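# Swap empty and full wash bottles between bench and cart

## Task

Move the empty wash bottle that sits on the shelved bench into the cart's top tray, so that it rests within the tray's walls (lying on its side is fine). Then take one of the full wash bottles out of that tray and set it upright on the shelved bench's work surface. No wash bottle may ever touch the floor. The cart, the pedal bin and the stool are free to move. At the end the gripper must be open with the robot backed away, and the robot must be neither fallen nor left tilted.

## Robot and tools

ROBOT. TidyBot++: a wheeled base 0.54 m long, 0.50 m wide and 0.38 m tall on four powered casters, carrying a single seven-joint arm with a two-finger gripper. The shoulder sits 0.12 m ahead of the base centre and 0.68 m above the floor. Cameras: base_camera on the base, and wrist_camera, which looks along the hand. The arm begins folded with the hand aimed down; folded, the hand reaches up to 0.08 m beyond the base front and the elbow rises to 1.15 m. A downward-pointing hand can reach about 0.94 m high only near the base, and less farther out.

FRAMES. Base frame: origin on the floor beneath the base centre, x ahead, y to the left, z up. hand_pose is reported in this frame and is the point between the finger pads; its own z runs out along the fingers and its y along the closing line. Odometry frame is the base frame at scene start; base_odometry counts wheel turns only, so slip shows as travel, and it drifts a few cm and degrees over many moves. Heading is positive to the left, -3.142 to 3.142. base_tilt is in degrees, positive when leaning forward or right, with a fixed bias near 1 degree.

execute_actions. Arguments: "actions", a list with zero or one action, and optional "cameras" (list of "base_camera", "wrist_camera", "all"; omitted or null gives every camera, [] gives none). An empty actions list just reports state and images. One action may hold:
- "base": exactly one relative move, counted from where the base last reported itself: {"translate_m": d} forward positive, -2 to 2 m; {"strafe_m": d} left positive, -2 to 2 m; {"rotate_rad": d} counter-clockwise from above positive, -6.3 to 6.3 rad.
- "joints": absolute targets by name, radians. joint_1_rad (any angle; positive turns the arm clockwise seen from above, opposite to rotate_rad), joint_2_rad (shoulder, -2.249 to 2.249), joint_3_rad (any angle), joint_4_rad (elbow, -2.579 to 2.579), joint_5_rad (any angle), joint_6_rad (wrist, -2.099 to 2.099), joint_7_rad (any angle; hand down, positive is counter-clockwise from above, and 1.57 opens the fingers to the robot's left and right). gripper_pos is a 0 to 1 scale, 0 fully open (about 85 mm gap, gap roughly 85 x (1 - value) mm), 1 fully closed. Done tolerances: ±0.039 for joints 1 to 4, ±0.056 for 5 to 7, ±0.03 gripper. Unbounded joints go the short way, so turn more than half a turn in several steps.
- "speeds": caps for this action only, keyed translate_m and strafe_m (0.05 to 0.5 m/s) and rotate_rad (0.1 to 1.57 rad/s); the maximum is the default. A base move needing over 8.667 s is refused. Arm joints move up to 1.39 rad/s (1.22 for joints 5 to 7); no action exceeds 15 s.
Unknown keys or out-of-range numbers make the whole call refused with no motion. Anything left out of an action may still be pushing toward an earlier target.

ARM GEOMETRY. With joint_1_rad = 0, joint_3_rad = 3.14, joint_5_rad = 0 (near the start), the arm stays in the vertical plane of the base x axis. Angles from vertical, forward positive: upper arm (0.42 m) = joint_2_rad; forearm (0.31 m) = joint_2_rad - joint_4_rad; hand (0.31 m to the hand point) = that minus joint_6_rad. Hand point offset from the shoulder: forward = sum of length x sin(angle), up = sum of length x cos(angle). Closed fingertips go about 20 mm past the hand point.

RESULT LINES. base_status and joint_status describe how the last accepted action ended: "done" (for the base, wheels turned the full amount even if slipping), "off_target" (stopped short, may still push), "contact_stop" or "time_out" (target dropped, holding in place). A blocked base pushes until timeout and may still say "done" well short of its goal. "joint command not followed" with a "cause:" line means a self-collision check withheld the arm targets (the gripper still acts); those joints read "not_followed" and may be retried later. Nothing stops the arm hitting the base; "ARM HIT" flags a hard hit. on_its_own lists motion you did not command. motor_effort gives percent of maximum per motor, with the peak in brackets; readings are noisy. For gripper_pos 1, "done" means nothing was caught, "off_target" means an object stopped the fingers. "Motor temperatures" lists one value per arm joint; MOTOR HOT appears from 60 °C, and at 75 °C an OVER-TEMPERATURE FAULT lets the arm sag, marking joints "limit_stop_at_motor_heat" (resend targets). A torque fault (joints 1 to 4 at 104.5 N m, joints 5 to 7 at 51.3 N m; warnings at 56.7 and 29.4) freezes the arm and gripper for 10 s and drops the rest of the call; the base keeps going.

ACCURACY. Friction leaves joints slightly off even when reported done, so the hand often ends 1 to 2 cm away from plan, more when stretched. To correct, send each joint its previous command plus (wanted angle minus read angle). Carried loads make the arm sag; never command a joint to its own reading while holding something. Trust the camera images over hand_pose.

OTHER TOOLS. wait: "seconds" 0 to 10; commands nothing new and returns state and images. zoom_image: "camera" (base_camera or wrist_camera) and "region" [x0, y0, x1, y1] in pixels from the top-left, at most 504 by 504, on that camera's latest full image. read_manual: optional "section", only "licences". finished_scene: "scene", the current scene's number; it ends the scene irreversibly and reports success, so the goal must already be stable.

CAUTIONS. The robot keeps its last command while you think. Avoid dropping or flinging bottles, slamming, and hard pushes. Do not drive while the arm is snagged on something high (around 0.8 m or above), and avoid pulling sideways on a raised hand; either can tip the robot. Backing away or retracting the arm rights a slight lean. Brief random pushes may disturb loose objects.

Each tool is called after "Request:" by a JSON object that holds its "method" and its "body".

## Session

Request:
{"method": "execute_actions", "body": {"actions": [{"joints":{"joint_6_rad":0.3}}]}}

Scene clock: 1.43 s.
Motor temperatures (°C, as the motors report them): [28 27 25 27 32 42 42]
base_odometry: x=+0.000 y=+0.000 heading=+0.000 (m, m, rad; odometry frame)
base_tilt: forward=+0.5 right=+0.3 (deg)
base_status: not commanded
joint_positions: joint_1_rad=-0.008 joint_2_rad=-0.366 joint_3_rad=+3.102 joint_4_rad=-2.531 joint_5_rad=-0.023 joint_6_rad=+0.273 joint_7_rad=+1.590 gripper_pos=+0.000
joint_status: all done
motor_effort: joint_1_rad=-1(0) joint_2_rad=-6(7) joint_3_rad=+0(0) joint_4_rad=+19(18) joint_5_rad=+1(1) joint_6_rad=+8(8) joint_7_rad=+0(1) (%)
hand_pose: x=+0.5234 y=+0.0194 z=+0.7999 quat_wxyz=(-0.006, +0.811, +0.019, +0.585) (m; base frame)
pictures: base_camera, wrist_camera
Images, in order (width x height): base_camera 644x364, wrist_camera 644x476.

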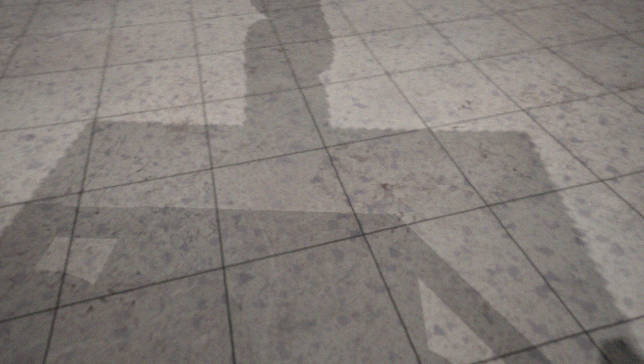

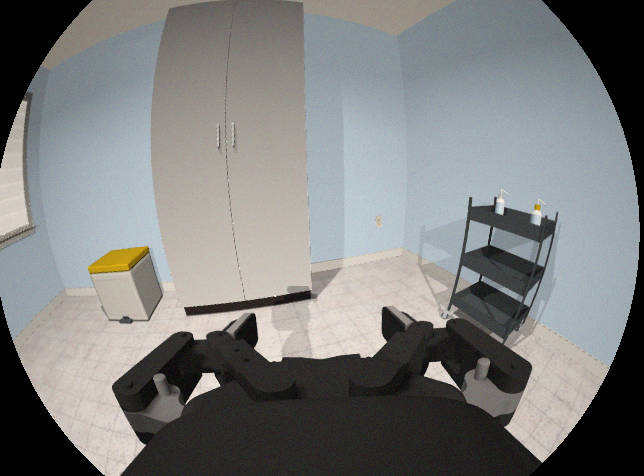

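Request:
{"method": "execute_actions", "body": {"actions": [{"base":{"rotate_rad":-2.89},"joints":{"joint_2_rad":-0.1,"joint_4_rad":-1.5,"joint_6_rad":-0.35}}]}}

Scene clock: 4.83 s.
Motor temperatures (°C, as the motors report them): [28 27 25 27 32 42 42]
base_odometry: x=+0.000 y=+0.000 heading=-2.890 (m, m, rad; odometry frame)
base_tilt: forward=+0.4 right=+0.3 (deg)
base_status: done
joint_positions: joint_1_rad=-0.008 joint_2_rad=-0.104 joint_3_rad=+3.103 joint_4_rad=-1.514 joint_5_rad=-0.023 joint_6_rad=-0.301 joint_7_rad=+1.590 gripper_pos=+0.000
joint_status: all done
motor_effort: joint_1_rad=+0(3) joint_2_rad=-19(22) joint_3_rad=+0(2) joint_4_rad=+21(21) joint_5_rad=+0(0) joint_6_rad=+9(9) joint_7_rad=+0(0) (%)
hand_pose: x=+0.6927 y=+0.0319 z=+1.1067 quat_wxyz=(-0.017, +0.755, +0.020, +0.655) (m; base frame)
pictures: base_camera, wrist_camera
Images, in order (width x height): base_camera 644x364, wrist_camera 644x476.

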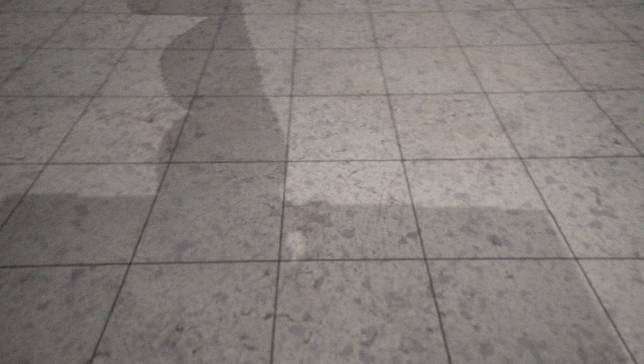

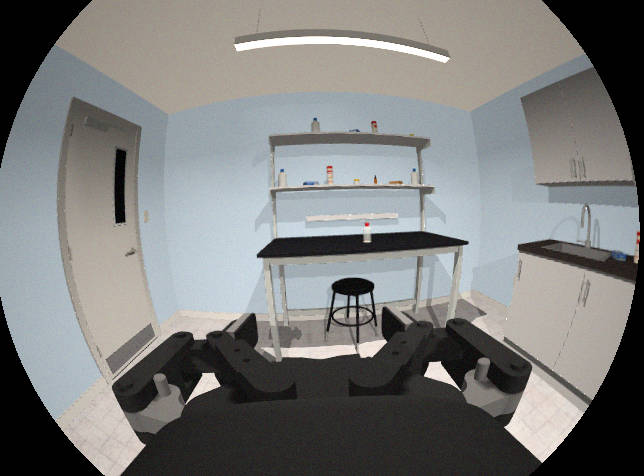

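Request:
{"method": "execute_actions", "body": {"actions": [{"base":{"strafe_m":-0.45},"joints":{"joint_2_rad":0.1,"joint_3_rad":3.17,"joint_4_rad":-1.65,"joint_6_rad":0.05}}], "cameras": []}}

Request:
{"method": "execute_actions", "body": {"actions": [{"base":{"translate_m":1.1}}]}}

Scene clock: 7.43 s.
Motor temperatures (°C, as the motors report them): [28 27 25 27 32 42 42]
base_odometry: x=-0.112 y=+0.436 heading=-2.890 (m, m, rad; odometry frame)
base_tilt: forward=+0.4 right=+0.4 (deg)
base_status: done
joint_positions: joint_1_rad=-0.008 joint_2_rad=+0.106 joint_3_rad=+3.160 joint_4_rad=-1.646 joint_5_rad=-0.023 joint_6_rad=+0.002 joint_7_rad=+1.590 gripper_pos=+0.000
joint_status: all done
motor_effort: joint_1_rad=-1(3) joint_2_rad=-26(31) joint_3_rad=-1(3) joint_4_rad=+21(22) joint_5_rad=+0(1) joint_6_rad=+8(9) joint_7_rad=+1(0) (%)
hand_pose: x=+0.7792 y=-0.0050 z=+0.9885 quat_wxyz=(+0.003, +0.767, -0.005, +0.641) (m; base frame)
pictures: none
No camera images: the call's "cameras" was empty. Leave "cameras" out to get every camera's image.

Scene clock: 11.00 s.
Motor temperatures (°C, as the motors report them): [28 27 25 27 32 42 42]
base_odometry: x=-1.177 y=+0.163 heading=-2.891 (m, m, rad; odometry frame)
base_tilt: forward=+0.4 right=+0.4 (deg)
base_status: done
joint_positions: joint_1_rad=-0.008 joint_2_rad=+0.104 joint_3_rad=+3.160 joint_4_rad=-1.646 joint_5_rad=-0.023 joint_6_rad=+0.006 joint_7_rad=+1.590 gripper_pos=+0.000
joint_status: not commanded
motor_effort: joint_1_rad=-1(2) joint_2_rad=-27(30) joint_3_rad=+0(2) joint_4_rad=+21(23) joint_5_rad=+0(0) joint_6_rad=+9(9) joint_7_rad=+0(1) (%)
hand_pose: x=+0.7790 y=-0.0050 z=+0.9905 quat_wxyz=(+0.003, +0.766, -0.005, +0.643) (m; base frame)
pictures: base_camera, wrist_camera
Images, in order (width x height): base_camera 644x364, wrist_camera 644x476.

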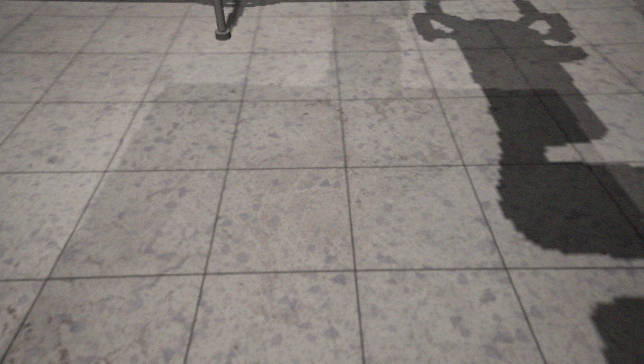

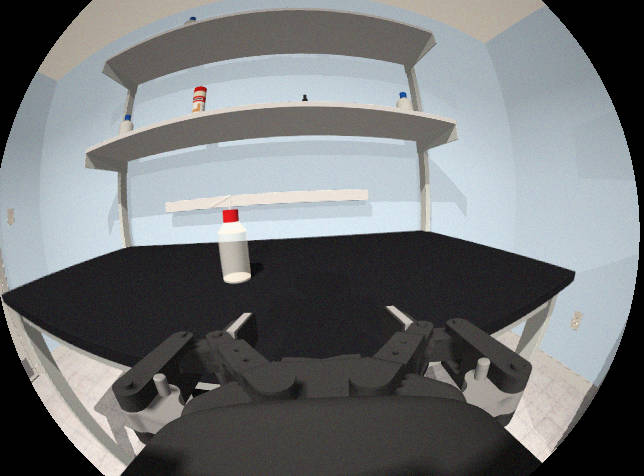

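Request:
{"method": "execute_actions", "body": {"actions": [{"base":{"strafe_m":0.19},"joints":{"joint_2_rad":0.14}}], "cameras": []}}

Request:
{"method": "execute_actions", "body": {"actions": [{"base":{"translate_m":0.14},"speeds":{"translate_m":0.15}}], "cameras": ["wrist_camera"]}}

Scene clock: 13.03 s.
Motor temperatures (°C, as the motors report them): [28 27 25 27 32 42 42]
base_odometry: x=-1.130 y=-0.021 heading=-2.891 (m, m, rad; odometry frame)
base_tilt: forward=+0.4 right=+0.4 (deg)
base_status: done
joint_positions: joint_1_rad=-0.008 joint_2_rad=+0.128 joint_3_rad=+3.161 joint_4_rad=-1.646 joint_5_rad=-0.023 joint_6_rad=+0.006 joint_7_rad=+1.590 gripper_pos=+0.000
joint_status: all done
motor_effort: joint_1_rad=+0(3) joint_2_rad=-27(28) joint_3_rad=+0(2) joint_4_rad=+21(21) joint_5_rad=+1(1) joint_6_rad=+8(8) joint_7_rad=+0(0) (%)
hand_pose: x=+0.7860 y=-0.0051 z=+0.9752 quat_wxyz=(+0.003, +0.773, -0.005, +0.634) (m; base frame)
pictures: none
No camera images: the call's "cameras" was empty. Leave "cameras" out to get every camera's image.

Scene clock: 14.63 s.
Motor temperatures (°C, as the motors report them): [28 27 25 27 32 42 42]
base_odometry: x=-1.266 y=-0.056 heading=-2.891 (m, m, rad; odometry frame)
base_tilt: forward=+0.5 right=+0.3 (deg)
base_status: done
joint_positions: joint_1_rad=-0.008 joint_2_rad=+0.133 joint_3_rad=+3.161 joint_4_rad=-1.646 joint_5_rad=-0.023 joint_6_rad=+0.007 joint_7_rad=+1.590 gripper_pos=+0.000
joint_status: not commanded
motor_effort: joint_1_rad=-1(3) joint_2_rad=-28(30) joint_3_rad=+0(2) joint_4_rad=+21(23) joint_5_rad=+0(1) joint_6_rad=+9(9) joint_7_rad=+0(0) (%)
hand_pose: x=+0.7877 y=-0.0051 z=+0.9715 quat_wxyz=(+0.003, +0.775, -0.005, +0.632) (m; base frame)
pictures: wrist_camera
Images, in order (width x height): wrist_camera 644x476.

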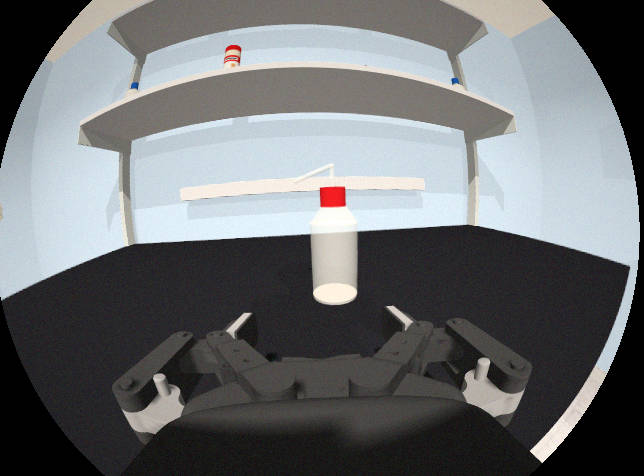

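Request:
{"method": "execute_actions", "body": {"actions": [{"base":{"strafe_m":-0.017}}], "cameras": []}}

Request:
{"method": "execute_actions", "body": {"actions": [{"base":{"translate_m":0.165},"speeds":{"translate_m":0.1}}], "cameras": ["wrist_camera"]}}

Scene clock: 15.53 s.
Motor temperatures (°C, as the motors report them): [28 27 25 27 32 42 42]
base_odometry: x=-1.271 y=-0.040 heading=-2.890 (m, m, rad; odometry frame)
base_tilt: forward=+0.4 right=+0.4 (deg)
base_status: done
joint_positions: joint_1_rad=-0.008 joint_2_rad=+0.133 joint_3_rad=+3.164 joint_4_rad=-1.646 joint_5_rad=-0.023 joint_6_rad=+0.007 joint_7_rad=+1.590 gripper_pos=+0.000
joint_status: not commanded
motor_effort: joint_1_rad=-1(3) joint_2_rad=-27(30) joint_3_rad=-1(2) joint_4_rad=+21(22) joint_5_rad=+1(1) joint_6_rad=+8(9) joint_7_rad=+0(0) (%)
hand_pose: x=+0.7877 y=-0.0073 z=+0.9715 quat_wxyz=(+0.004, +0.775, -0.006, +0.632) (m; base frame)
pictures: none
No camera images: the call's "cameras" was empty. Leave "cameras" out to get every camera's image.

Scene clock: 17.73 s.
Motor temperatures (°C, as the motors report them): [28 27 25 27 32 42 42]
base_odometry: x=-1.431 y=-0.080 heading=-2.891 (m, m, rad; odometry frame)
base_tilt: forward=+0.4 right=+0.4 (deg)
base_status: done
joint_positions: joint_1_rad=-0.008 joint_2_rad=+0.136 joint_3_rad=+3.164 joint_4_rad=-1.646 joint_5_rad=-0.023 joint_6_rad=+0.007 joint_7_rad=+1.590 gripper_pos=+0.000
joint_status: not commanded
motor_effort: joint_1_rad=+0(1) joint_2_rad=-28(30) joint_3_rad=+0(1) joint_4_rad=+21(23) joint_5_rad=+1(1) joint_6_rad=+8(9) joint_7_rad=+0(0) (%)
hand_pose: x=+0.7885 y=-0.0073 z=+0.9700 quat_wxyz=(+0.004, +0.775, -0.006, +0.632) (m; base frame)
pictures: wrist_camera
Images, in order (width x height): wrist_camera 644x476.

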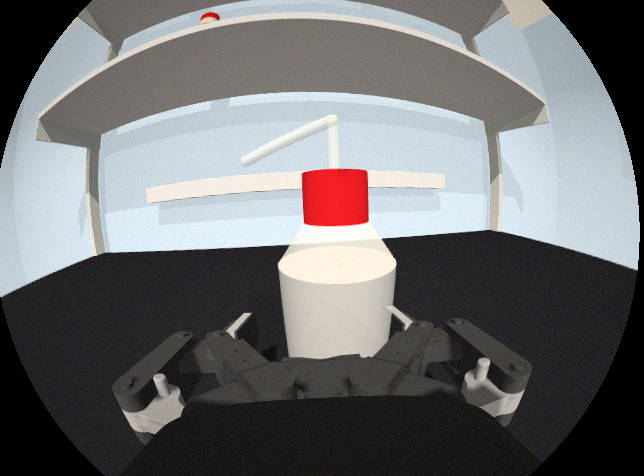

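Request:
{"method": "execute_actions", "body": {"actions": [{"base":{"strafe_m":-0.008}}], "cameras": []}}

Request:
{"method": "execute_actions", "body": {"actions": [{"joints":{"gripper_pos":1}}], "cameras": ["wrist_camera"]}}

Request:
{"method": "execute_actions", "body": {"actions": [{"joints":{"joint_2_rad":0.0}}], "cameras": ["wrist_camera"]}}

Scene clock: 18.53 s.
Motor temperatures (°C, as the motors report them): [28 27 25 27 32 42 42]
base_odometry: x=-1.433 y=-0.073 heading=-2.890 (m, m, rad; odometry frame)
base_tilt: forward=+0.4 right=+0.4 (deg)
base_status: done
joint_positions: joint_1_rad=-0.008 joint_2_rad=+0.136 joint_3_rad=+3.165 joint_4_rad=-1.646 joint_5_rad=-0.023 joint_6_rad=+0.007 joint_7_rad=+1.590 gripper_pos=+0.000
joint_status: not commanded
motor_effort: joint_1_rad=+0(5) joint_2_rad=-28(29) joint_3_rad=+0(4) joint_4_rad=+21(23) joint_5_rad=+0(0) joint_6_rad=+8(9) joint_7_rad=+0(0) (%)
hand_pose: x=+0.7885 y=-0.0076 z=+0.9700 quat_wxyz=(+0.005, +0.775, -0.006, +0.632) (m; base frame)
pictures: none
No camera images: the call's "cameras" was empty. Leave "cameras" out to get every camera's image.

Scene clock: 19.63 s.
Motor temperatures (°C, as the motors report them): [28 27 25 27 32 42 42]
base_odometry: x=-1.433 y=-0.073 heading=-2.890 (m, m, rad; odometry frame)
base_tilt: forward=+0.4 right=+0.4 (deg)
base_status: not commanded
joint_positions: joint_1_rad=-0.008 joint_2_rad=+0.136 joint_3_rad=+3.165 joint_4_rad=-1.646 joint_5_rad=-0.023 joint_6_rad=+0.008 joint_7_rad=+1.590 gripper_pos=+0.428
joint_status: gripper_pos off_target (ended at +0.428, target +1.000)
motor_effort: joint_1_rad=+0(1) joint_2_rad=-26(28) joint_3_rad=+0(1) joint_4_rad=+20(21) joint_5_rad=+1(1) joint_6_rad=+8(8) joint_7_rad=+0(2) (%)
hand_pose: x=+0.7885 y=-0.0076 z=+0.9703 quat_wxyz=(+0.005, +0.775, -0.006, +0.632) (m; base frame)
pictures: wrist_camera
Images, in order (width x height): wrist_camera 644x476.

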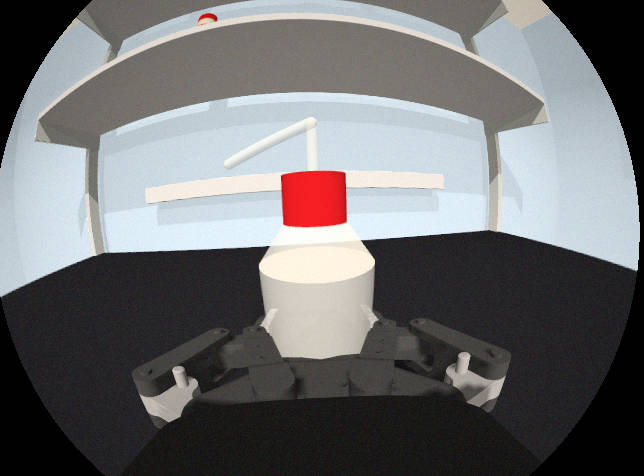

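Scene clock: 20.73 s.
Motor temperatures (°C, as the motors report them): [28 27 25 27 32 42 42]
base_odometry: x=-1.433 y=-0.073 heading=-2.890 (m, m, rad; odometry frame)
base_tilt: forward=+0.4 right=+0.4 (deg)
base_status: not commanded
joint_positions: joint_1_rad=-0.008 joint_2_rad=+0.002 joint_3_rad=+3.165 joint_4_rad=-1.647 joint_5_rad=-0.023 joint_6_rad=+0.008 joint_7_rad=+1.590 gripper_pos=+0.428
joint_status: all done
motor_effort: joint_1_rad=+0(0) joint_2_rad=-23(31) joint_3_rad=+0(1) joint_4_rad=+22(24) joint_5_rad=+0(0) joint_6_rad=+9(10) joint_7_rad=+0(0) (%)
hand_pose: x=+0.7438 y=-0.0079 z=+1.0563 quat_wxyz=(+0.004, +0.731, -0.007, +0.682) (m; base frame)
pictures: wrist_camera
Images, in order (width x height): wrist_camera 644x476.

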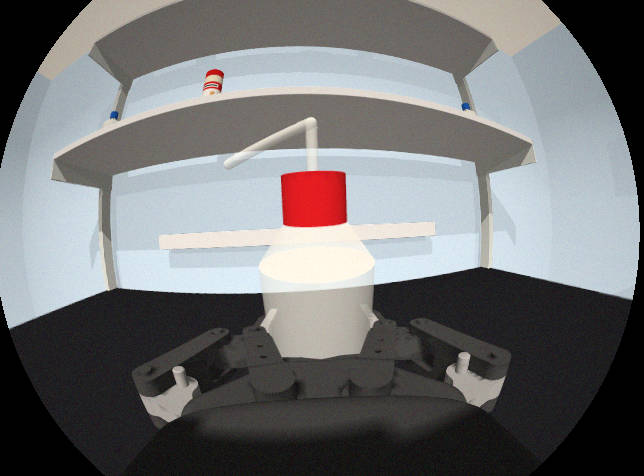

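Request:
{"method": "execute_actions", "body": {"actions": [{"base":{"translate_m":-2.0},"speeds":{"translate_m":0.4}}], "cameras": []}}

Request:
{"method": "execute_actions", "body": {"actions": [{"base":{"rotate_rad":1.57},"speeds":{"rotate_rad":0.8},"joints":{"joint_2_rad":-0.15,"joint_4_rad":-1.5,"joint_6_rad":-0.6}}], "cameras": []}}

Request:
{"method": "execute_actions", "body": {"actions": [{"base":{"strafe_m":0.43},"speeds":{"strafe_m":0.35}}], "cameras": []}}

Request:
{"method": "execute_actions", "body": {"actions": [{"base":{"translate_m":0.55},"speeds":{"translate_m":0.35}}]}}

Scene clock: 27.47 s.
Motor temperatures (°C, as the motors report them): [28 27 25 27 32 42 42]
base_odometry: x=+0.504 y=+0.426 heading=-2.890 (m, m, rad; odometry frame)
base_tilt: forward=+0.4 right=+0.4 (deg)
base_status: done
joint_positions: joint_1_rad=-0.008 joint_2_rad=+0.002 joint_3_rad=+3.165 joint_4_rad=-1.647 joint_5_rad=-0.023 joint_6_rad=+0.008 joint_7_rad=+1.590 gripper_pos=+0.428
joint_status: not commanded
motor_effort: joint_1_rad=+0(1) joint_2_rad=-23(27) joint_3_rad=-1(1) joint_4_rad=+22(23) joint_5_rad=+0(0) joint_6_rad=+8(10) joint_7_rad=+0(0) (%)
hand_pose: x=+0.7439 y=-0.0079 z=+1.0561 quat_wxyz=(+0.004, +0.731, -0.007, +0.682) (m; base frame)
pictures: none
No camera images: the call's "cameras" was empty. Leave "cameras" out to get every camera's image.

Scene clock: 30.23 s.
Motor temperatures (°C, as the motors report them): [28 27 25 27 32 42 42]
base_odometry: x=+0.504 y=+0.426 heading=-1.320 (m, m, rad; odometry frame)
base_tilt: forward=+0.4 right=+0.3 (deg)
base_status: done
joint_positions: joint_1_rad=-0.008 joint_2_rad=-0.141 joint_3_rad=+3.168 joint_4_rad=-1.514 joint_5_rad=-0.023 joint_6_rad=-0.564 joint_7_rad=+1.590 gripper_pos=+0.428
joint_status: all done
motor_effort: joint_1_rad=-1(4) joint_2_rad=-17(27) joint_3_rad=-1(3) joint_4_rad=+21(23) joint_5_rad=+0(1) joint_6_rad=+8(9) joint_7_rad=+0(0) (%)
hand_pose: x=+0.6589 y=-0.0058 z=+1.0493 quat_wxyz=(-0.002, +0.824, -0.005, +0.567) (m; base frame)
pictures: none
No camera images: the call's "cameras" was empty. Leave "cameras" out to get every camera's image.

Scene clock: 32.53 s.
Motor temperatures (°C, as the motors report them): [28 27 25 27 32 42 42]
base_odometry: x=+0.921 y=+0.533 heading=-1.319 (m, m, rad; odometry frame)
base_tilt: forward=+0.5 right=+0.4 (deg)
base_status: done
joint_positions: joint_1_rad=-0.008 joint_2_rad=-0.141 joint_3_rad=+3.168 joint_4_rad=-1.514 joint_5_rad=-0.023 joint_6_rad=-0.564 joint_7_rad=+1.590 gripper_pos=+0.428
joint_status: not commanded
motor_effort: joint_1_rad=+1(3) joint_2_rad=-18(18) joint_3_rad=+0(3) joint_4_rad=+21(22) joint_5_rad=+1(0) joint_6_rad=+8(9) joint_7_rad=+1(0) (%)
hand_pose: x=+0.6589 y=-0.0058 z=+1.0493 quat_wxyz=(-0.002, +0.824, -0.005, +0.567) (m; base frame)
pictures: none
No camera images: the call's "cameras" was empty. Leave "cameras" out to get every camera's image.

Scene clock: 35.17 s.
Motor temperatures (°C, as the motors report them): [28 27 25 27 32 42 42]
base_odometry: x=+1.058 y=+0.000 heading=-1.319 (m, m, rad; odometry frame)
base_tilt: forward=+0.5 right=+0.3 (deg)
base_status: done
joint_positions: joint_1_rad=-0.008 joint_2_rad=-0.144 joint_3_rad=+3.168 joint_4_rad=-1.513 joint_5_rad=-0.023 joint_6_rad=-0.564 joint_7_rad=+1.590 gripper_pos=+0.428
joint_status: not commanded
motor_effort: joint_1_rad=+0(1) joint_2_rad=-18(21) joint_3_rad=+0(0) joint_4_rad=+22(22) joint_5_rad=+1(0) joint_6_rad=+8(9) joint_7_rad=+0(1) (%)
hand_pose: x=+0.6581 y=-0.0059 z=+1.0507 quat_wxyz=(-0.002, +0.823, -0.005, +0.568) (m; base frame)
pictures: base_camera, wrist_camera
Images, in order (width x height): base_camera 644x364, wrist_camera 644x476.

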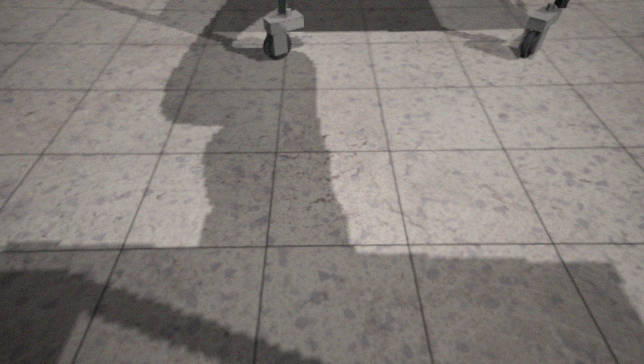

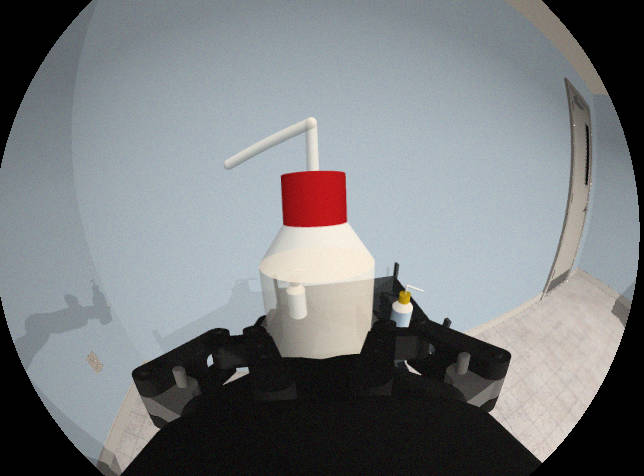

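Request:
{"method": "execute_actions", "body": {"actions": [{"base":{"strafe_m":-0.15},"joints":{"joint_7_rad":3.14}}], "cameras": []}}

Request:
{"method": "execute_actions", "body": {"actions": [{"base":{"translate_m":0.39},"speeds":{"translate_m":0.2}}]}}

Scene clock: 38.73 s.
Motor temperatures (°C, as the motors report them): [28 27 25 27 32 42 42]
base_odometry: x=+0.913 y=-0.037 heading=-1.319 (m, m, rad; odometry frame)
base_tilt: forward=+0.5 right=+0.3 (deg)
base_status: done
joint_positions: joint_1_rad=-0.008 joint_2_rad=-0.144 joint_3_rad=+3.170 joint_4_rad=-1.513 joint_5_rad=-0.023 joint_6_rad=-0.564 joint_7_rad=+3.127 gripper_pos=+0.428
joint_status: all done
motor_effort: joint_1_rad=-1(2) joint_2_rad=-18(20) joint_3_rad=+0(3) joint_4_rad=+21(22) joint_5_rad=+0(1) joint_6_rad=+8(9) joint_7_rad=+0(1) (%)
hand_pose: x=+0.6581 y=-0.0070 z=+1.0507 quat_wxyz=(+0.394, +0.596, +0.568, +0.409) (m; base frame)
pictures: none
No camera images: the call's "cameras" was empty. Leave "cameras" out to get every camera's image.

Scene clock: 41.43 s.
Motor temperatures (°C, as the motors report them): [28 27 25 27 32 42 42]
base_odometry: x=+1.010 y=-0.415 heading=-1.319 (m, m, rad; odometry frame)
base_tilt: forward=+0.4 right=+0.3 (deg)
base_status: done
joint_positions: joint_1_rad=-0.008 joint_2_rad=-0.145 joint_3_rad=+3.170 joint_4_rad=-1.513 joint_5_rad=-0.023 joint_6_rad=-0.564 joint_7_rad=+3.127 gripper_pos=+0.428
joint_status: not commanded
motor_effort: joint_1_rad=-1(1) joint_2_rad=-19(20) joint_3_rad=-1(0) joint_4_rad=+22(23) joint_5_rad=+0(0) joint_6_rad=+9(9) joint_7_rad=+1(0) (%)
hand_pose: x=+0.6576 y=-0.0070 z=+1.0516 quat_wxyz=(+0.394, +0.596, +0.567, +0.410) (m; base frame)
pictures: base_camera, wrist_camera
Images, in order (width x height): base_camera 644x364, wrist_camera 644x476.

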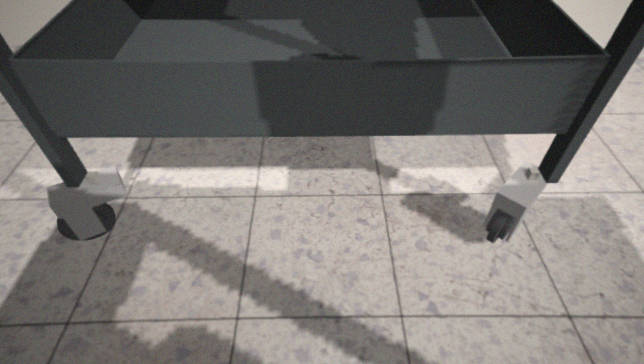

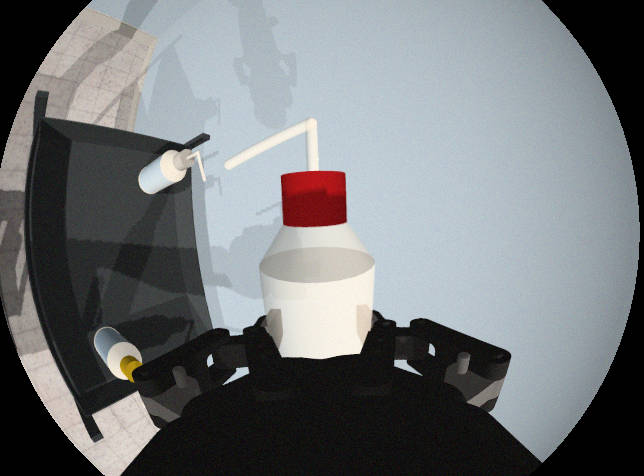

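Request:
{"method": "execute_actions", "body": {"actions": [{"joints":{"joint_2_rad":0.40,"joint_4_rad":-0.97,"joint_6_rad":-1.75}}]}}

Scene clock: 43.53 s.
Motor temperatures (°C, as the motors report them): [28 27 25 27 32 42 42]
base_odometry: x=+1.010 y=-0.415 heading=-1.319 (m, m, rad; odometry frame)
base_tilt: forward=+0.4 right=+0.3 (deg)
base_status: not commanded
joint_positions: joint_1_rad=-0.008 joint_2_rad=+0.394 joint_3_rad=+3.170 joint_4_rad=-0.988 joint_5_rad=-0.023 joint_6_rad=-1.706 joint_7_rad=+3.127 gripper_pos=+0.428
joint_status: all done
motor_effort: joint_1_rad=-1(1) joint_2_rad=-31(34) joint_3_rad=-1(1) joint_4_rad=+16(22) joint_5_rad=+0(0) joint_6_rad=+0(9) joint_7_rad=+0(0) (%)
hand_pose: x=+0.6065 y=+0.0012 z=+0.8183 quat_wxyz=(+0.015, +0.717, +0.697, +0.023) (m; base frame)
pictures: base_camera, wrist_camera
Images, in order (width x height): base_camera 644x364, wrist_camera 644x476.

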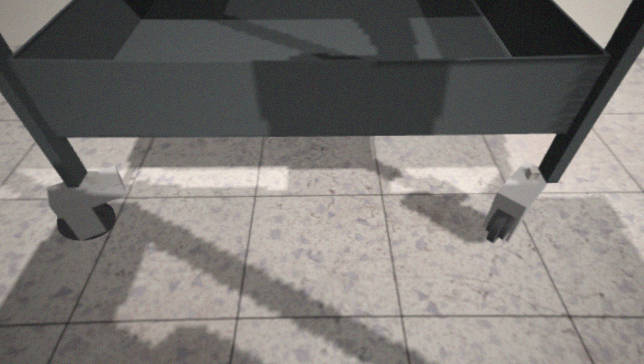

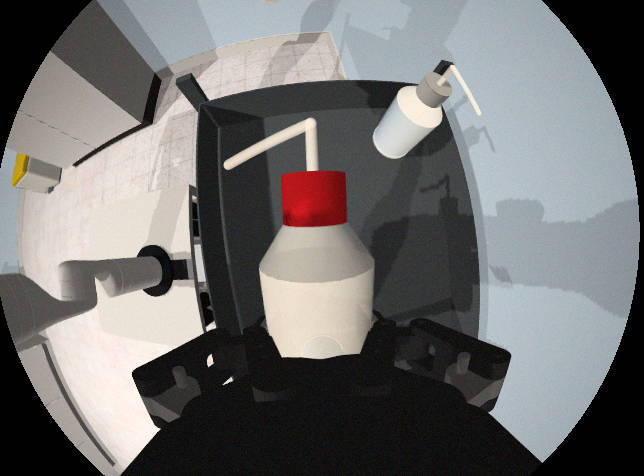

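Request:
{"method": "execute_actions", "body": {"actions": [{"base":{"translate_m":0.04},"joints":{"joint_2_rad":0.445,"joint_4_rad":-1.17,"joint_6_rad":-1.53}}], "cameras": []}}

Request:
{"method": "execute_actions", "body": {"actions": [{"joints":{"joint_2_rad":0.465,"joint_4_rad":-1.24,"joint_6_rad":-1.44}}], "cameras": ["wrist_camera"]}}

Scene clock: 44.93 s.
Motor temperatures (°C, as the motors report them): [28 27 25 27 32 42 42]
base_odometry: x=+1.020 y=-0.454 heading=-1.319 (m, m, rad; odometry frame)
base_tilt: forward=+0.5 right=+0.4 (deg)
base_status: done
joint_positions: joint_1_rad=-0.008 joint_2_rad=+0.442 joint_3_rad=+3.170 joint_4_rad=-1.162 joint_5_rad=-0.023 joint_6_rad=-1.576 joint_7_rad=+3.127 gripper_pos=+0.428
joint_status: all done
motor_effort: joint_1_rad=-1(2) joint_2_rad=-33(36) joint_3_rad=-1(1) joint_4_rad=+17(17) joint_5_rad=+0(0) joint_6_rad=-1(1) joint_7_rad=+0(0) (%)
hand_pose: x=+0.6016 y=+0.0009 z=+0.7407 quat_wxyz=(-0.017, +0.718, +0.695, -0.009) (m; base frame)
pictures: none
No camera images: the call's "cameras" was empty. Leave "cameras" out to get every camera's image.

Scene clock: 45.83 s.
Motor temperatures (°C, as the motors report them): [28 27 25 27 32 42 42]
base_odometry: x=+1.020 y=-0.454 heading=-1.319 (m, m, rad; odometry frame)
base_tilt: forward=+0.5 right=+0.3 (deg)
base_status: not commanded
joint_positions: joint_1_rad=-0.008 joint_2_rad=+0.456 joint_3_rad=+3.170 joint_4_rad=-1.230 joint_5_rad=-0.023 joint_6_rad=-1.486 joint_7_rad=+3.127 gripper_pos=+0.428
joint_status: all done
motor_effort: joint_1_rad=+0(1) joint_2_rad=-34(35) joint_3_rad=-1(1) joint_4_rad=+16(17) joint_5_rad=+0(0) joint_6_rad=-1(1) joint_7_rad=+0(0) (%)
hand_pose: x=+0.6076 y=+0.0005 z=+0.7124 quat_wxyz=(-0.014, +0.719, +0.695, -0.007) (m; base frame)
pictures: wrist_camera
Images, in order (width x height): wrist_camera 644x476.

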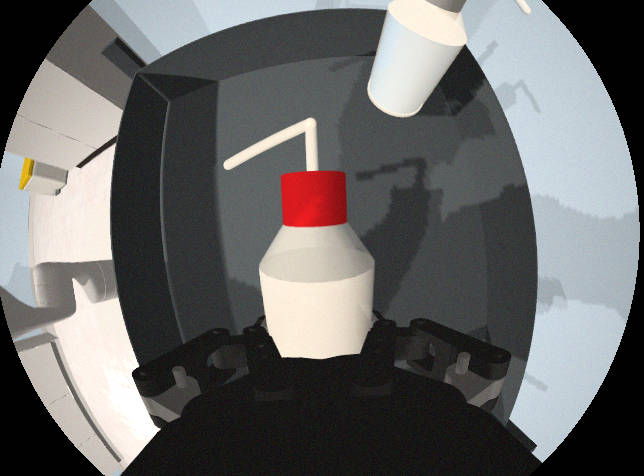

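Request:
{"method": "execute_actions", "body": {"actions": [{"joints":{"gripper_pos":0.1}}], "cameras": ["wrist_camera"]}}

Request:
{"method": "execute_actions", "body": {"actions": [{"joints":{"joint_2_rad":0.25,"joint_4_rad":-0.95,"joint_6_rad":-1.75,"gripper_pos":0}}], "cameras": ["wrist_camera"]}}

Scene clock: 47.27 s.
Motor temperatures (°C, as the motors report them): [28 27 25 27 32 42 42]
base_odometry: x=+1.020 y=-0.454 heading=-1.319 (m, m, rad; odometry frame)
base_tilt: forward=+0.4 right=+0.4 (deg)
base_status: not commanded
joint_positions: joint_1_rad=-0.008 joint_2_rad=+0.456 joint_3_rad=+3.170 joint_4_rad=-1.230 joint_5_rad=-0.023 joint_6_rad=-1.486 joint_7_rad=+3.127 gripper_pos=+0.100
joint_status: all done
motor_effort: joint_1_rad=-1(0) joint_2_rad=-33(35) joint_3_rad=-1(0) joint_4_rad=+16(17) joint_5_rad=+0(0) joint_6_rad=-1(1) joint_7_rad=+1(0) (%)
hand_pose: x=+0.6076 y=+0.0005 z=+0.7124 quat_wxyz=(-0.014, +0.719, +0.695, -0.007) (m; base frame)
pictures: wrist_camera
Images, in order (width x height): wrist_camera 644x476.

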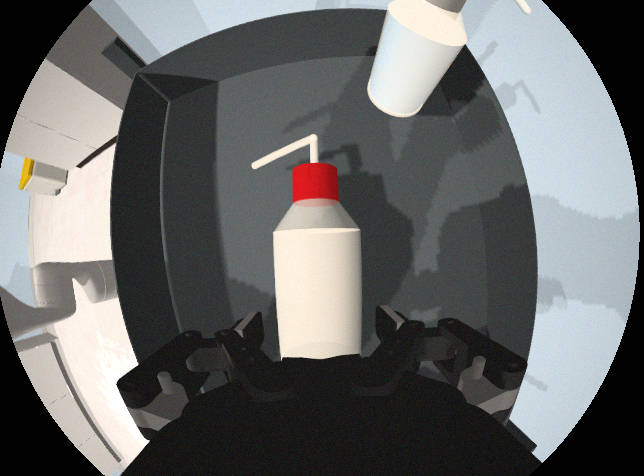

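Scene clock: 48.83 s.
Motor temperatures (°C, as the motors report them): [28 27 25 27 32 42 42]
base_odometry: x=+1.020 y=-0.454 heading=-1.319 (m, m, rad; odometry frame)
base_tilt: forward=+0.5 right=+0.4 (deg)
base_status: not commanded
joint_positions: joint_1_rad=-0.008 joint_2_rad=+0.244 joint_3_rad=+3.170 joint_4_rad=-0.956 joint_5_rad=-0.023 joint_6_rad=-1.706 joint_7_rad=+3.127 gripper_pos=+0.000
joint_status: all done
motor_effort: joint_1_rad=+0(0) joint_2_rad=-28(38) joint_3_rad=-1(1) joint_4_rad=+17(18) joint_5_rad=+0(0) joint_6_rad=+1(2) joint_7_rad=+0(0) (%)
hand_pose: x=+0.5870 y=+0.0010 z=+0.9013 quat_wxyz=(+0.078, +0.712, +0.692, +0.089) (m; base frame)
pictures: wrist_camera
Images, in order (width x height): wrist_camera 644x476.

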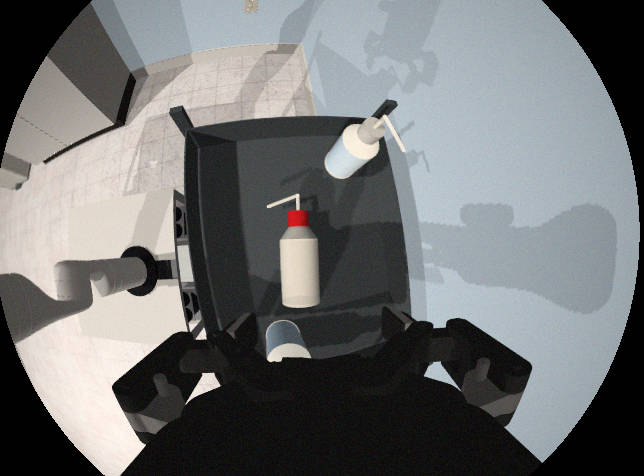

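Request:
{"method": "execute_actions", "body": {"actions": [{"base":{"translate_m":-0.4},"speeds":{"translate_m":0.3}}], "cameras": []}}

Request:
{"method": "execute_actions", "body": {"actions": [{"base":{"strafe_m":-0.17},"joints":{"joint_2_rad":0.16,"joint_4_rad":-2.168,"joint_6_rad":0.56,"joint_7_rad":1.57,"gripper_pos":0.2}}], "cameras": ["wrist_camera"]}}

Scene clock: 51.50 s.
Motor temperatures (°C, as the motors report them): [28 27 25 27 32 42 42]
base_odometry: x=+0.920 y=-0.067 heading=-1.318 (m, m, rad; odometry frame)
base_tilt: forward=+0.4 right=+0.5 (deg)
base_status: done
joint_positions: joint_1_rad=-0.008 joint_2_rad=+0.247 joint_3_rad=+3.170 joint_4_rad=-0.956 joint_5_rad=-0.023 joint_6_rad=-1.707 joint_7_rad=+3.127 gripper_pos=+0.000
joint_status: not commanded
motor_effort: joint_1_rad=+0(7) joint_2_rad=-26(30) joint_3_rad=+0(4) joint_4_rad=+16(17) joint_5_rad=+0(2) joint_6_rad=+2(2) joint_7_rad=+1(0) (%)
hand_pose: x=+0.5872 y=+0.0010 z=+0.9001 quat_wxyz=(+0.077, +0.712, +0.693, +0.087) (m; base frame)
pictures: none
No camera images: the call's "cameras" was empty. Leave "cameras" out to get every camera's image.

Scene clock: 54.33 s.
Motor temperatures (°C, as the motors report them): [28 27 25 27 32 42 42]
base_odometry: x=+0.755 y=-0.109 heading=-1.318 (m, m, rad; odometry frame)
base_tilt: forward=+0.5 right=+0.3 (deg)
base_status: done
joint_positions: joint_1_rad=-0.007 joint_2_rad=+0.179 joint_3_rad=+3.170 joint_4_rad=-2.154 joint_5_rad=-0.023 joint_6_rad=+0.515 joint_7_rad=+1.605 gripper_pos=+0.200
joint_status: all done
motor_effort: joint_1_rad=+0(3) joint_2_rad=-24(31) joint_3_rad=+0(3) joint_4_rad=+17(19) joint_5_rad=+1(1) joint_6_rad=+9(8) joint_7_rad=+2(1) (%)
hand_pose: x=+0.7234 y=-0.0142 z=+0.8025 quat_wxyz=(+0.017, +0.789, -0.005, +0.614) (m; base frame)
pictures: wrist_camera
Images, in order (width x height): wrist_camera 644x476.

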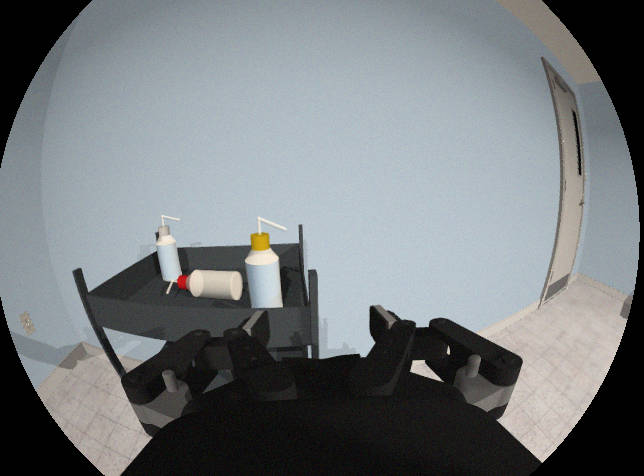

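Request:
{"method": "execute_actions", "body": {"actions": [{"base":{"strafe_m":0.1}}], "cameras": []}}

Request:
{"method": "execute_actions", "body": {"actions": [{"base":{"translate_m":0.14},"speeds":{"translate_m":0.12}}], "cameras": ["wrist_camera"]}}

Scene clock: 55.87 s.
Motor temperatures (°C, as the motors report them): [28 27 25 27 32 42 42]
base_odometry: x=+0.852 y=-0.084 heading=-1.318 (m, m, rad; odometry frame)
base_tilt: forward=+0.4 right=+0.4 (deg)
base_status: done
joint_positions: joint_1_rad=-0.007 joint_2_rad=+0.179 joint_3_rad=+3.170 joint_4_rad=-2.154 joint_5_rad=-0.023 joint_6_rad=+0.515 joint_7_rad=+1.605 gripper_pos=+0.200
joint_status: not commanded
motor_effort: joint_1_rad=+0(4) joint_2_rad=-24(25) joint_3_rad=+0(3) joint_4_rad=+17(17) joint_5_rad=+1(1) joint_6_rad=+8(8) joint_7_rad=+0(0) (%)
hand_pose: x=+0.7234 y=-0.0140 z=+0.8026 quat_wxyz=(+0.017, +0.789, -0.005, +0.614) (m; base frame)
pictures: none
No camera images: the call's "cameras" was empty. Leave "cameras" out to get every camera's image.

Scene clock: 57.63 s.
Motor temperatures (°C, as the motors report them): [28 27 25 27 32 42 42]
base_odometry: x=+0.887 y=-0.220 heading=-1.319 (m, m, rad; odometry frame)
base_tilt: forward=+0.5 right=+0.4 (deg)
base_status: done
joint_positions: joint_1_rad=-0.007 joint_2_rad=+0.172 joint_3_rad=+3.170 joint_4_rad=-2.156 joint_5_rad=-0.023 joint_6_rad=+0.515 joint_7_rad=+1.605 gripper_pos=+0.200
joint_status: not commanded
motor_effort: joint_1_rad=-1(1) joint_2_rad=-25(27) joint_3_rad=+0(1) joint_4_rad=+17(18) joint_5_rad=+1(1) joint_6_rad=+8(9) joint_7_rad=+0(1) (%)
hand_pose: x=+0.7218 y=-0.0140 z=+0.8059 quat_wxyz=(+0.017, +0.787, -0.005, +0.616) (m; base frame)
pictures: wrist_camera
Images, in order (width x height): wrist_camera 644x476.

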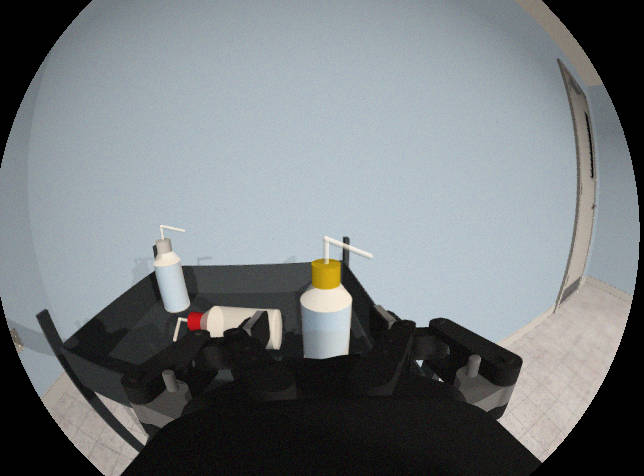

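Request:
{"method": "execute_actions", "body": {"actions": [{"base":{"strafe_m":-0.01},"joints":{"joint_2_rad":0.13}}], "cameras": []}}

Request:
{"method": "execute_actions", "body": {"actions": [{"base":{"translate_m":0.08},"speeds":{"translate_m":0.08}}], "cameras": ["wrist_camera"]}}

Scene clock: 58.73 s.
Motor temperatures (°C, as the motors report them): [28 27 25 27 32 42 42]
base_odometry: x=+0.877 y=-0.222 heading=-1.318 (m, m, rad; odometry frame)
base_tilt: forward=+0.4 right=+0.4 (deg)
base_status: done
joint_positions: joint_1_rad=-0.007 joint_2_rad=+0.145 joint_3_rad=+3.170 joint_4_rad=-2.156 joint_5_rad=-0.023 joint_6_rad=+0.515 joint_7_rad=+1.605 gripper_pos=+0.200
joint_status: all done
motor_effort: joint_1_rad=-1(3) joint_2_rad=-24(27) joint_3_rad=-1(2) joint_4_rad=+18(18) joint_5_rad=+1(0) joint_6_rad=+9(9) joint_7_rad=+1(1) (%)
hand_pose: x=+0.7182 y=-0.0140 z=+0.8222 quat_wxyz=(+0.017, +0.779, -0.005, +0.627) (m; base frame)
pictures: none
No camera images: the call's "cameras" was empty. Leave "cameras" out to get every camera's image.

Scene clock: 60.23 s.
Motor temperatures (°C, as the motors report them): [28 27 25 27 32 42 42]
base_odometry: x=+0.897 y=-0.300 heading=-1.319 (m, m, rad; odometry frame)
base_tilt: forward=+0.4 right=+0.3 (deg)
base_status: done
joint_positions: joint_1_rad=-0.007 joint_2_rad=+0.141 joint_3_rad=+3.170 joint_4_rad=-2.157 joint_5_rad=-0.023 joint_6_rad=+0.515 joint_7_rad=+1.605 gripper_pos=+0.200
joint_status: not commanded
motor_effort: joint_1_rad=+0(2) joint_2_rad=-23(27) joint_3_rad=-1(1) joint_4_rad=+18(19) joint_5_rad=+1(0) joint_6_rad=+8(9) joint_7_rad=+0(1) (%)
hand_pose: x=+0.7175 y=-0.0140 z=+0.8242 quat_wxyz=(+0.017, +0.778, -0.005, +0.628) (m; base frame)
pictures: wrist_camera
Images, in order (width x height): wrist_camera 644x476.

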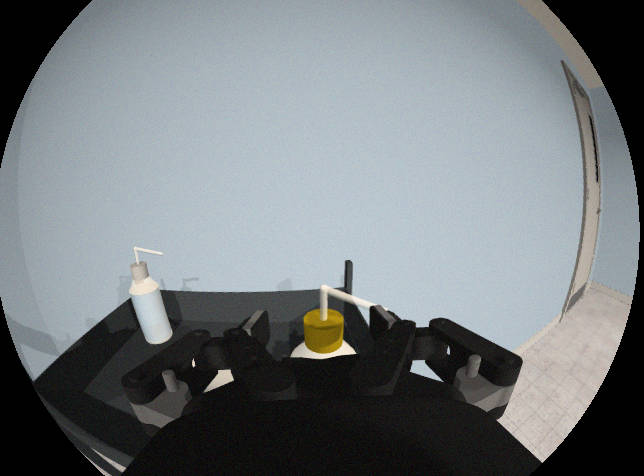

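Request:
{"method": "execute_actions", "body": {"actions": [{"joints":{"joint_2_rad":0.19}}], "cameras": []}}

Request:
{"method": "execute_actions", "body": {"actions": [{"base":{"translate_m":0.04},"speeds":{"translate_m":0.05}}], "cameras": ["wrist_camera"]}}

Scene clock: 61.40 s.
Motor temperatures (°C, as the motors report them): [28 27 25 27 32 42 42]
base_odometry: x=+0.897 y=-0.300 heading=-1.319 (m, m, rad; odometry frame)
base_tilt: forward=+0.5 right=+0.4 (deg)
base_status: not commanded
joint_positions: joint_1_rad=-0.007 joint_2_rad=+0.180 joint_3_rad=+3.170 joint_4_rad=-2.157 joint_5_rad=-0.023 joint_6_rad=+0.515 joint_7_rad=+1.605 gripper_pos=+0.200
joint_status: all done
motor_effort: joint_1_rad=+0(1) joint_2_rad=-25(27) joint_3_rad=-1(1) joint_4_rad=+17(18) joint_5_rad=+1(1) joint_6_rad=+8(8) joint_7_rad=+0(0) (%)
hand_pose: x=+0.7225 y=-0.0140 z=+0.8008 quat_wxyz=(+0.017, +0.790, -0.005, +0.613) (m; base frame)
pictures: none
No camera images: the call's "cameras" was empty. Leave "cameras" out to get every camera's image.

Scene clock: 62.67 s.
Motor temperatures (°C, as the motors report them): [28 27 25 27 32 42 42]
base_odometry: x=+0.907 y=-0.339 heading=-1.319 (m, m, rad; odometry frame)
base_tilt: forward=+0.4 right=+0.3 (deg)
base_status: done
joint_positions: joint_1_rad=-0.007 joint_2_rad=+0.180 joint_3_rad=+3.170 joint_4_rad=-2.157 joint_5_rad=-0.023 joint_6_rad=+0.515 joint_7_rad=+1.605 gripper_pos=+0.200
joint_status: not commanded
motor_effort: joint_1_rad=+0(1) joint_2_rad=-25(28) joint_3_rad=-1(1) joint_4_rad=+18(18) joint_5_rad=+1(1) joint_6_rad=+8(8) joint_7_rad=+0(1) (%)
hand_pose: x=+0.7225 y=-0.0140 z=+0.8002 quat_wxyz=(+0.017, +0.790, -0.005, +0.613) (m; base frame)
pictures: wrist_camera
Images, in order (width x height): wrist_camera 644x476.

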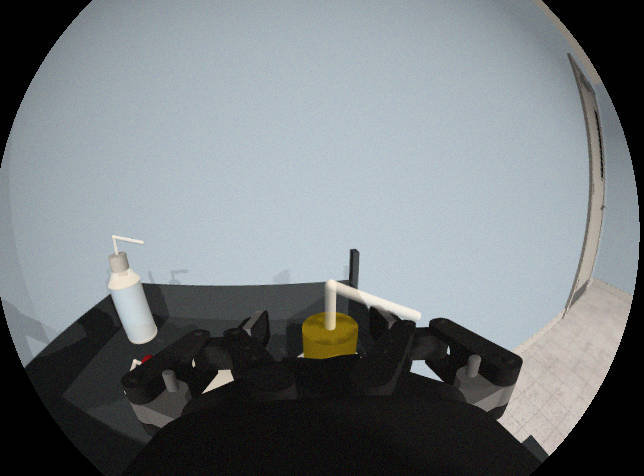

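Request:
{"method": "execute_actions", "body": {"actions": [{"joints":{"gripper_pos":1}}], "cameras": ["wrist_camera"]}}

Scene clock: 63.87 s.
Motor temperatures (°C, as the motors report them): [28 27 25 27 32 42 42]
base_odometry: x=+0.907 y=-0.339 heading=-1.319 (m, m, rad; odometry frame)
base_tilt: forward=+0.4 right=+0.3 (deg)
base_status: not commanded
joint_positions: joint_1_rad=-0.007 joint_2_rad=+0.180 joint_3_rad=+3.170 joint_4_rad=-2.157 joint_5_rad=-0.023 joint_6_rad=+0.515 joint_7_rad=+1.605 gripper_pos=+0.673
joint_status: gripper_pos off_target (ended at +0.673, target +1.000)
motor_effort: joint_1_rad=-1(1) joint_2_rad=-24(25) joint_3_rad=+0(2) joint_4_rad=+17(17) joint_5_rad=+1(1) joint_6_rad=+8(8) joint_7_rad=+1(0) (%)
hand_pose: x=+0.7225 y=-0.0140 z=+0.8002 quat_wxyz=(+0.017, +0.790, -0.005, +0.613) (m; base frame)
pictures: wrist_camera
Images, in order (width x height): wrist_camera 644x476.

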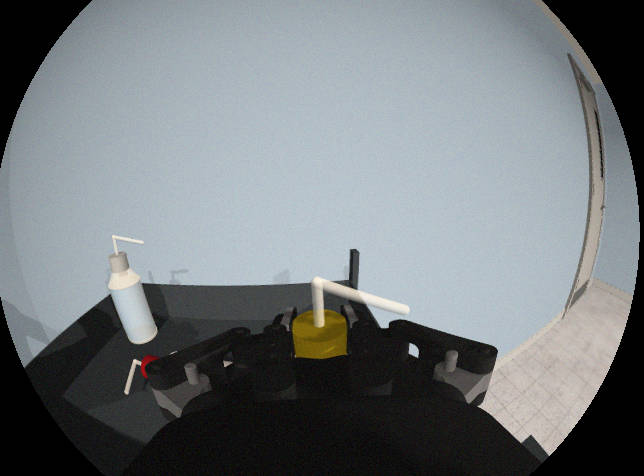

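Request:
{"method": "execute_actions", "body": {"actions": [{"joints":{"joint_2_rad":-0.1}}]}}

Request:
{"method": "execute_actions", "body": {"actions": [{"base":{"translate_m":-0.5},"speeds":{"translate_m":0.3}}], "cameras": []}}

Request:
{"method": "execute_actions", "body": {"actions": [{"base":{"rotate_rad":-1.57},"speeds":{"rotate_rad":0.7},"joints":{"joint_2_rad":-0.28,"joint_4_rad":-1.618,"joint_6_rad":-0.43}}]}}

Scene clock: 65.50 s.
Motor temperatures (°C, as the motors report them): [28 27 25 27 32 42 42]
base_odometry: x=+0.907 y=-0.339 heading=-1.319 (m, m, rad; odometry frame)
base_tilt: forward=+0.4 right=+0.4 (deg)
base_status: not commanded
joint_positions: joint_1_rad=-0.007 joint_2_rad=-0.084 joint_3_rad=+3.170 joint_4_rad=-2.175 joint_5_rad=-0.023 joint_6_rad=+0.515 joint_7_rad=+1.605 gripper_pos=+0.673
joint_status: all done
motor_effort: joint_1_rad=+0(0) joint_2_rad=-21(31) joint_3_rad=+0(0) joint_4_rad=+22(23) joint_5_rad=+1(1) joint_6_rad=+12(12) joint_7_rad=-1(0) (%)
hand_pose: x=+0.6680 y=-0.0143 z=+0.9431 quat_wxyz=(+0.015, +0.709, -0.007, +0.705) (m; base frame)
pictures: base_camera, wrist_camera
Images, in order (width x height): base_camera 644x364, wrist_camera 644x476.

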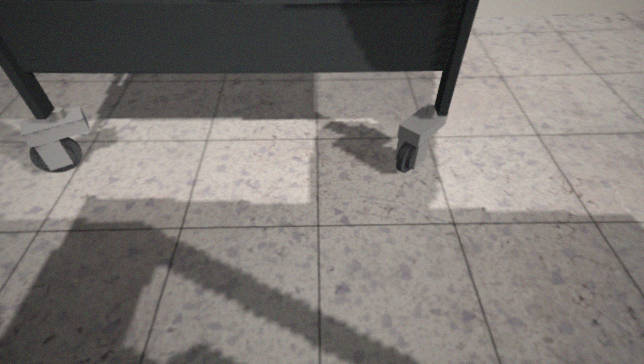

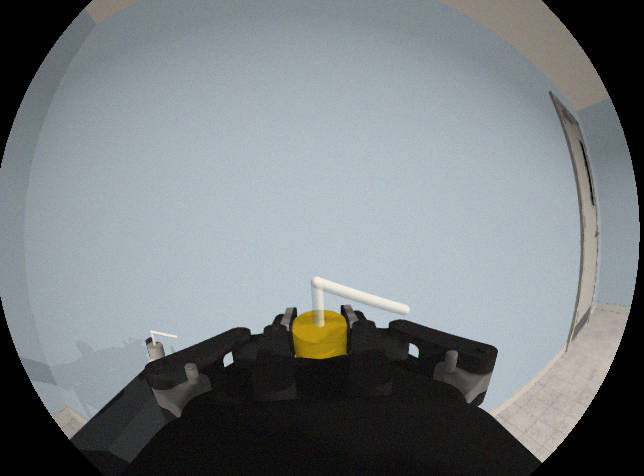

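Scene clock: 68.13 s.
Motor temperatures (°C, as the motors report them): [28 27 25 27 32 42 42]
base_odometry: x=+0.782 y=+0.145 heading=-1.319 (m, m, rad; odometry frame)
base_tilt: forward=+0.4 right=+0.4 (deg)
base_status: done
joint_positions: joint_1_rad=-0.007 joint_2_rad=-0.084 joint_3_rad=+3.170 joint_4_rad=-2.175 joint_5_rad=-0.023 joint_6_rad=+0.515 joint_7_rad=+1.605 gripper_pos=+0.673
joint_status: not commanded
motor_effort: joint_1_rad=-1(3) joint_2_rad=-19(25) joint_3_rad=+0(3) joint_4_rad=+22(23) joint_5_rad=+1(0) joint_6_rad=+11(12) joint_7_rad=+0(0) (%)
hand_pose: x=+0.6680 y=-0.0143 z=+0.9429 quat_wxyz=(+0.015, +0.709, -0.007, +0.705) (m; base frame)
pictures: none
No camera images: the call's "cameras" was empty. Leave "cameras" out to get every camera's image.

Scene clock: 71.10 s.
Motor temperatures (°C, as the motors report them): [28 27 25 27 32 42 42]
base_odometry: x=+0.782 y=+0.145 heading=-2.888 (m, m, rad; odometry frame)
base_tilt: forward=+0.4 right=+0.4 (deg)
base_status: done
joint_positions: joint_1_rad=-0.007 joint_2_rad=-0.252 joint_3_rad=+3.170 joint_4_rad=-1.645 joint_5_rad=-0.023 joint_6_rad=-0.400 joint_7_rad=+1.605 gripper_pos=+0.673
joint_status: all done
motor_effort: joint_1_rad=+0(3) joint_2_rad=-17(23) joint_3_rad=+0(3) joint_4_rad=+24(24) joint_5_rad=+0(0) joint_6_rad=+11(12) joint_7_rad=+0(0) (%)
hand_pose: x=+0.6273 y=-0.0091 z=+1.0761 quat_wxyz=(+0.004, +0.781, -0.003, +0.624) (m; base frame)
pictures: base_camera, wrist_camera
Images, in order (width x height): base_camera 644x364, wrist_camera 644x476.

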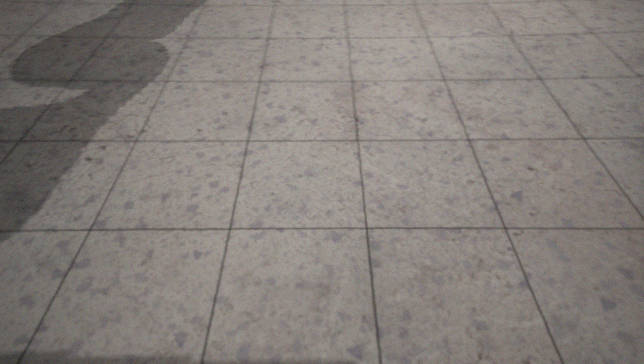

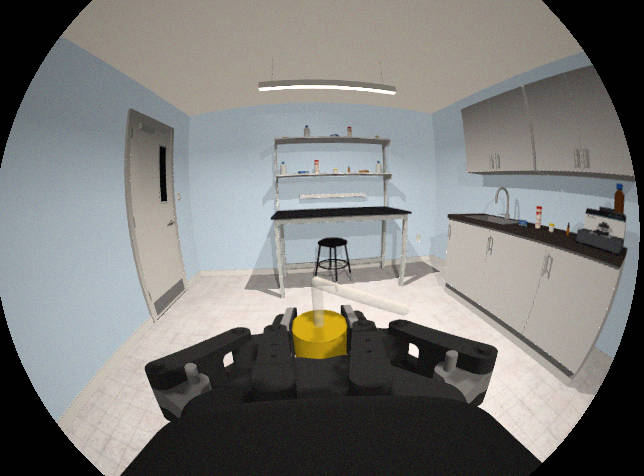

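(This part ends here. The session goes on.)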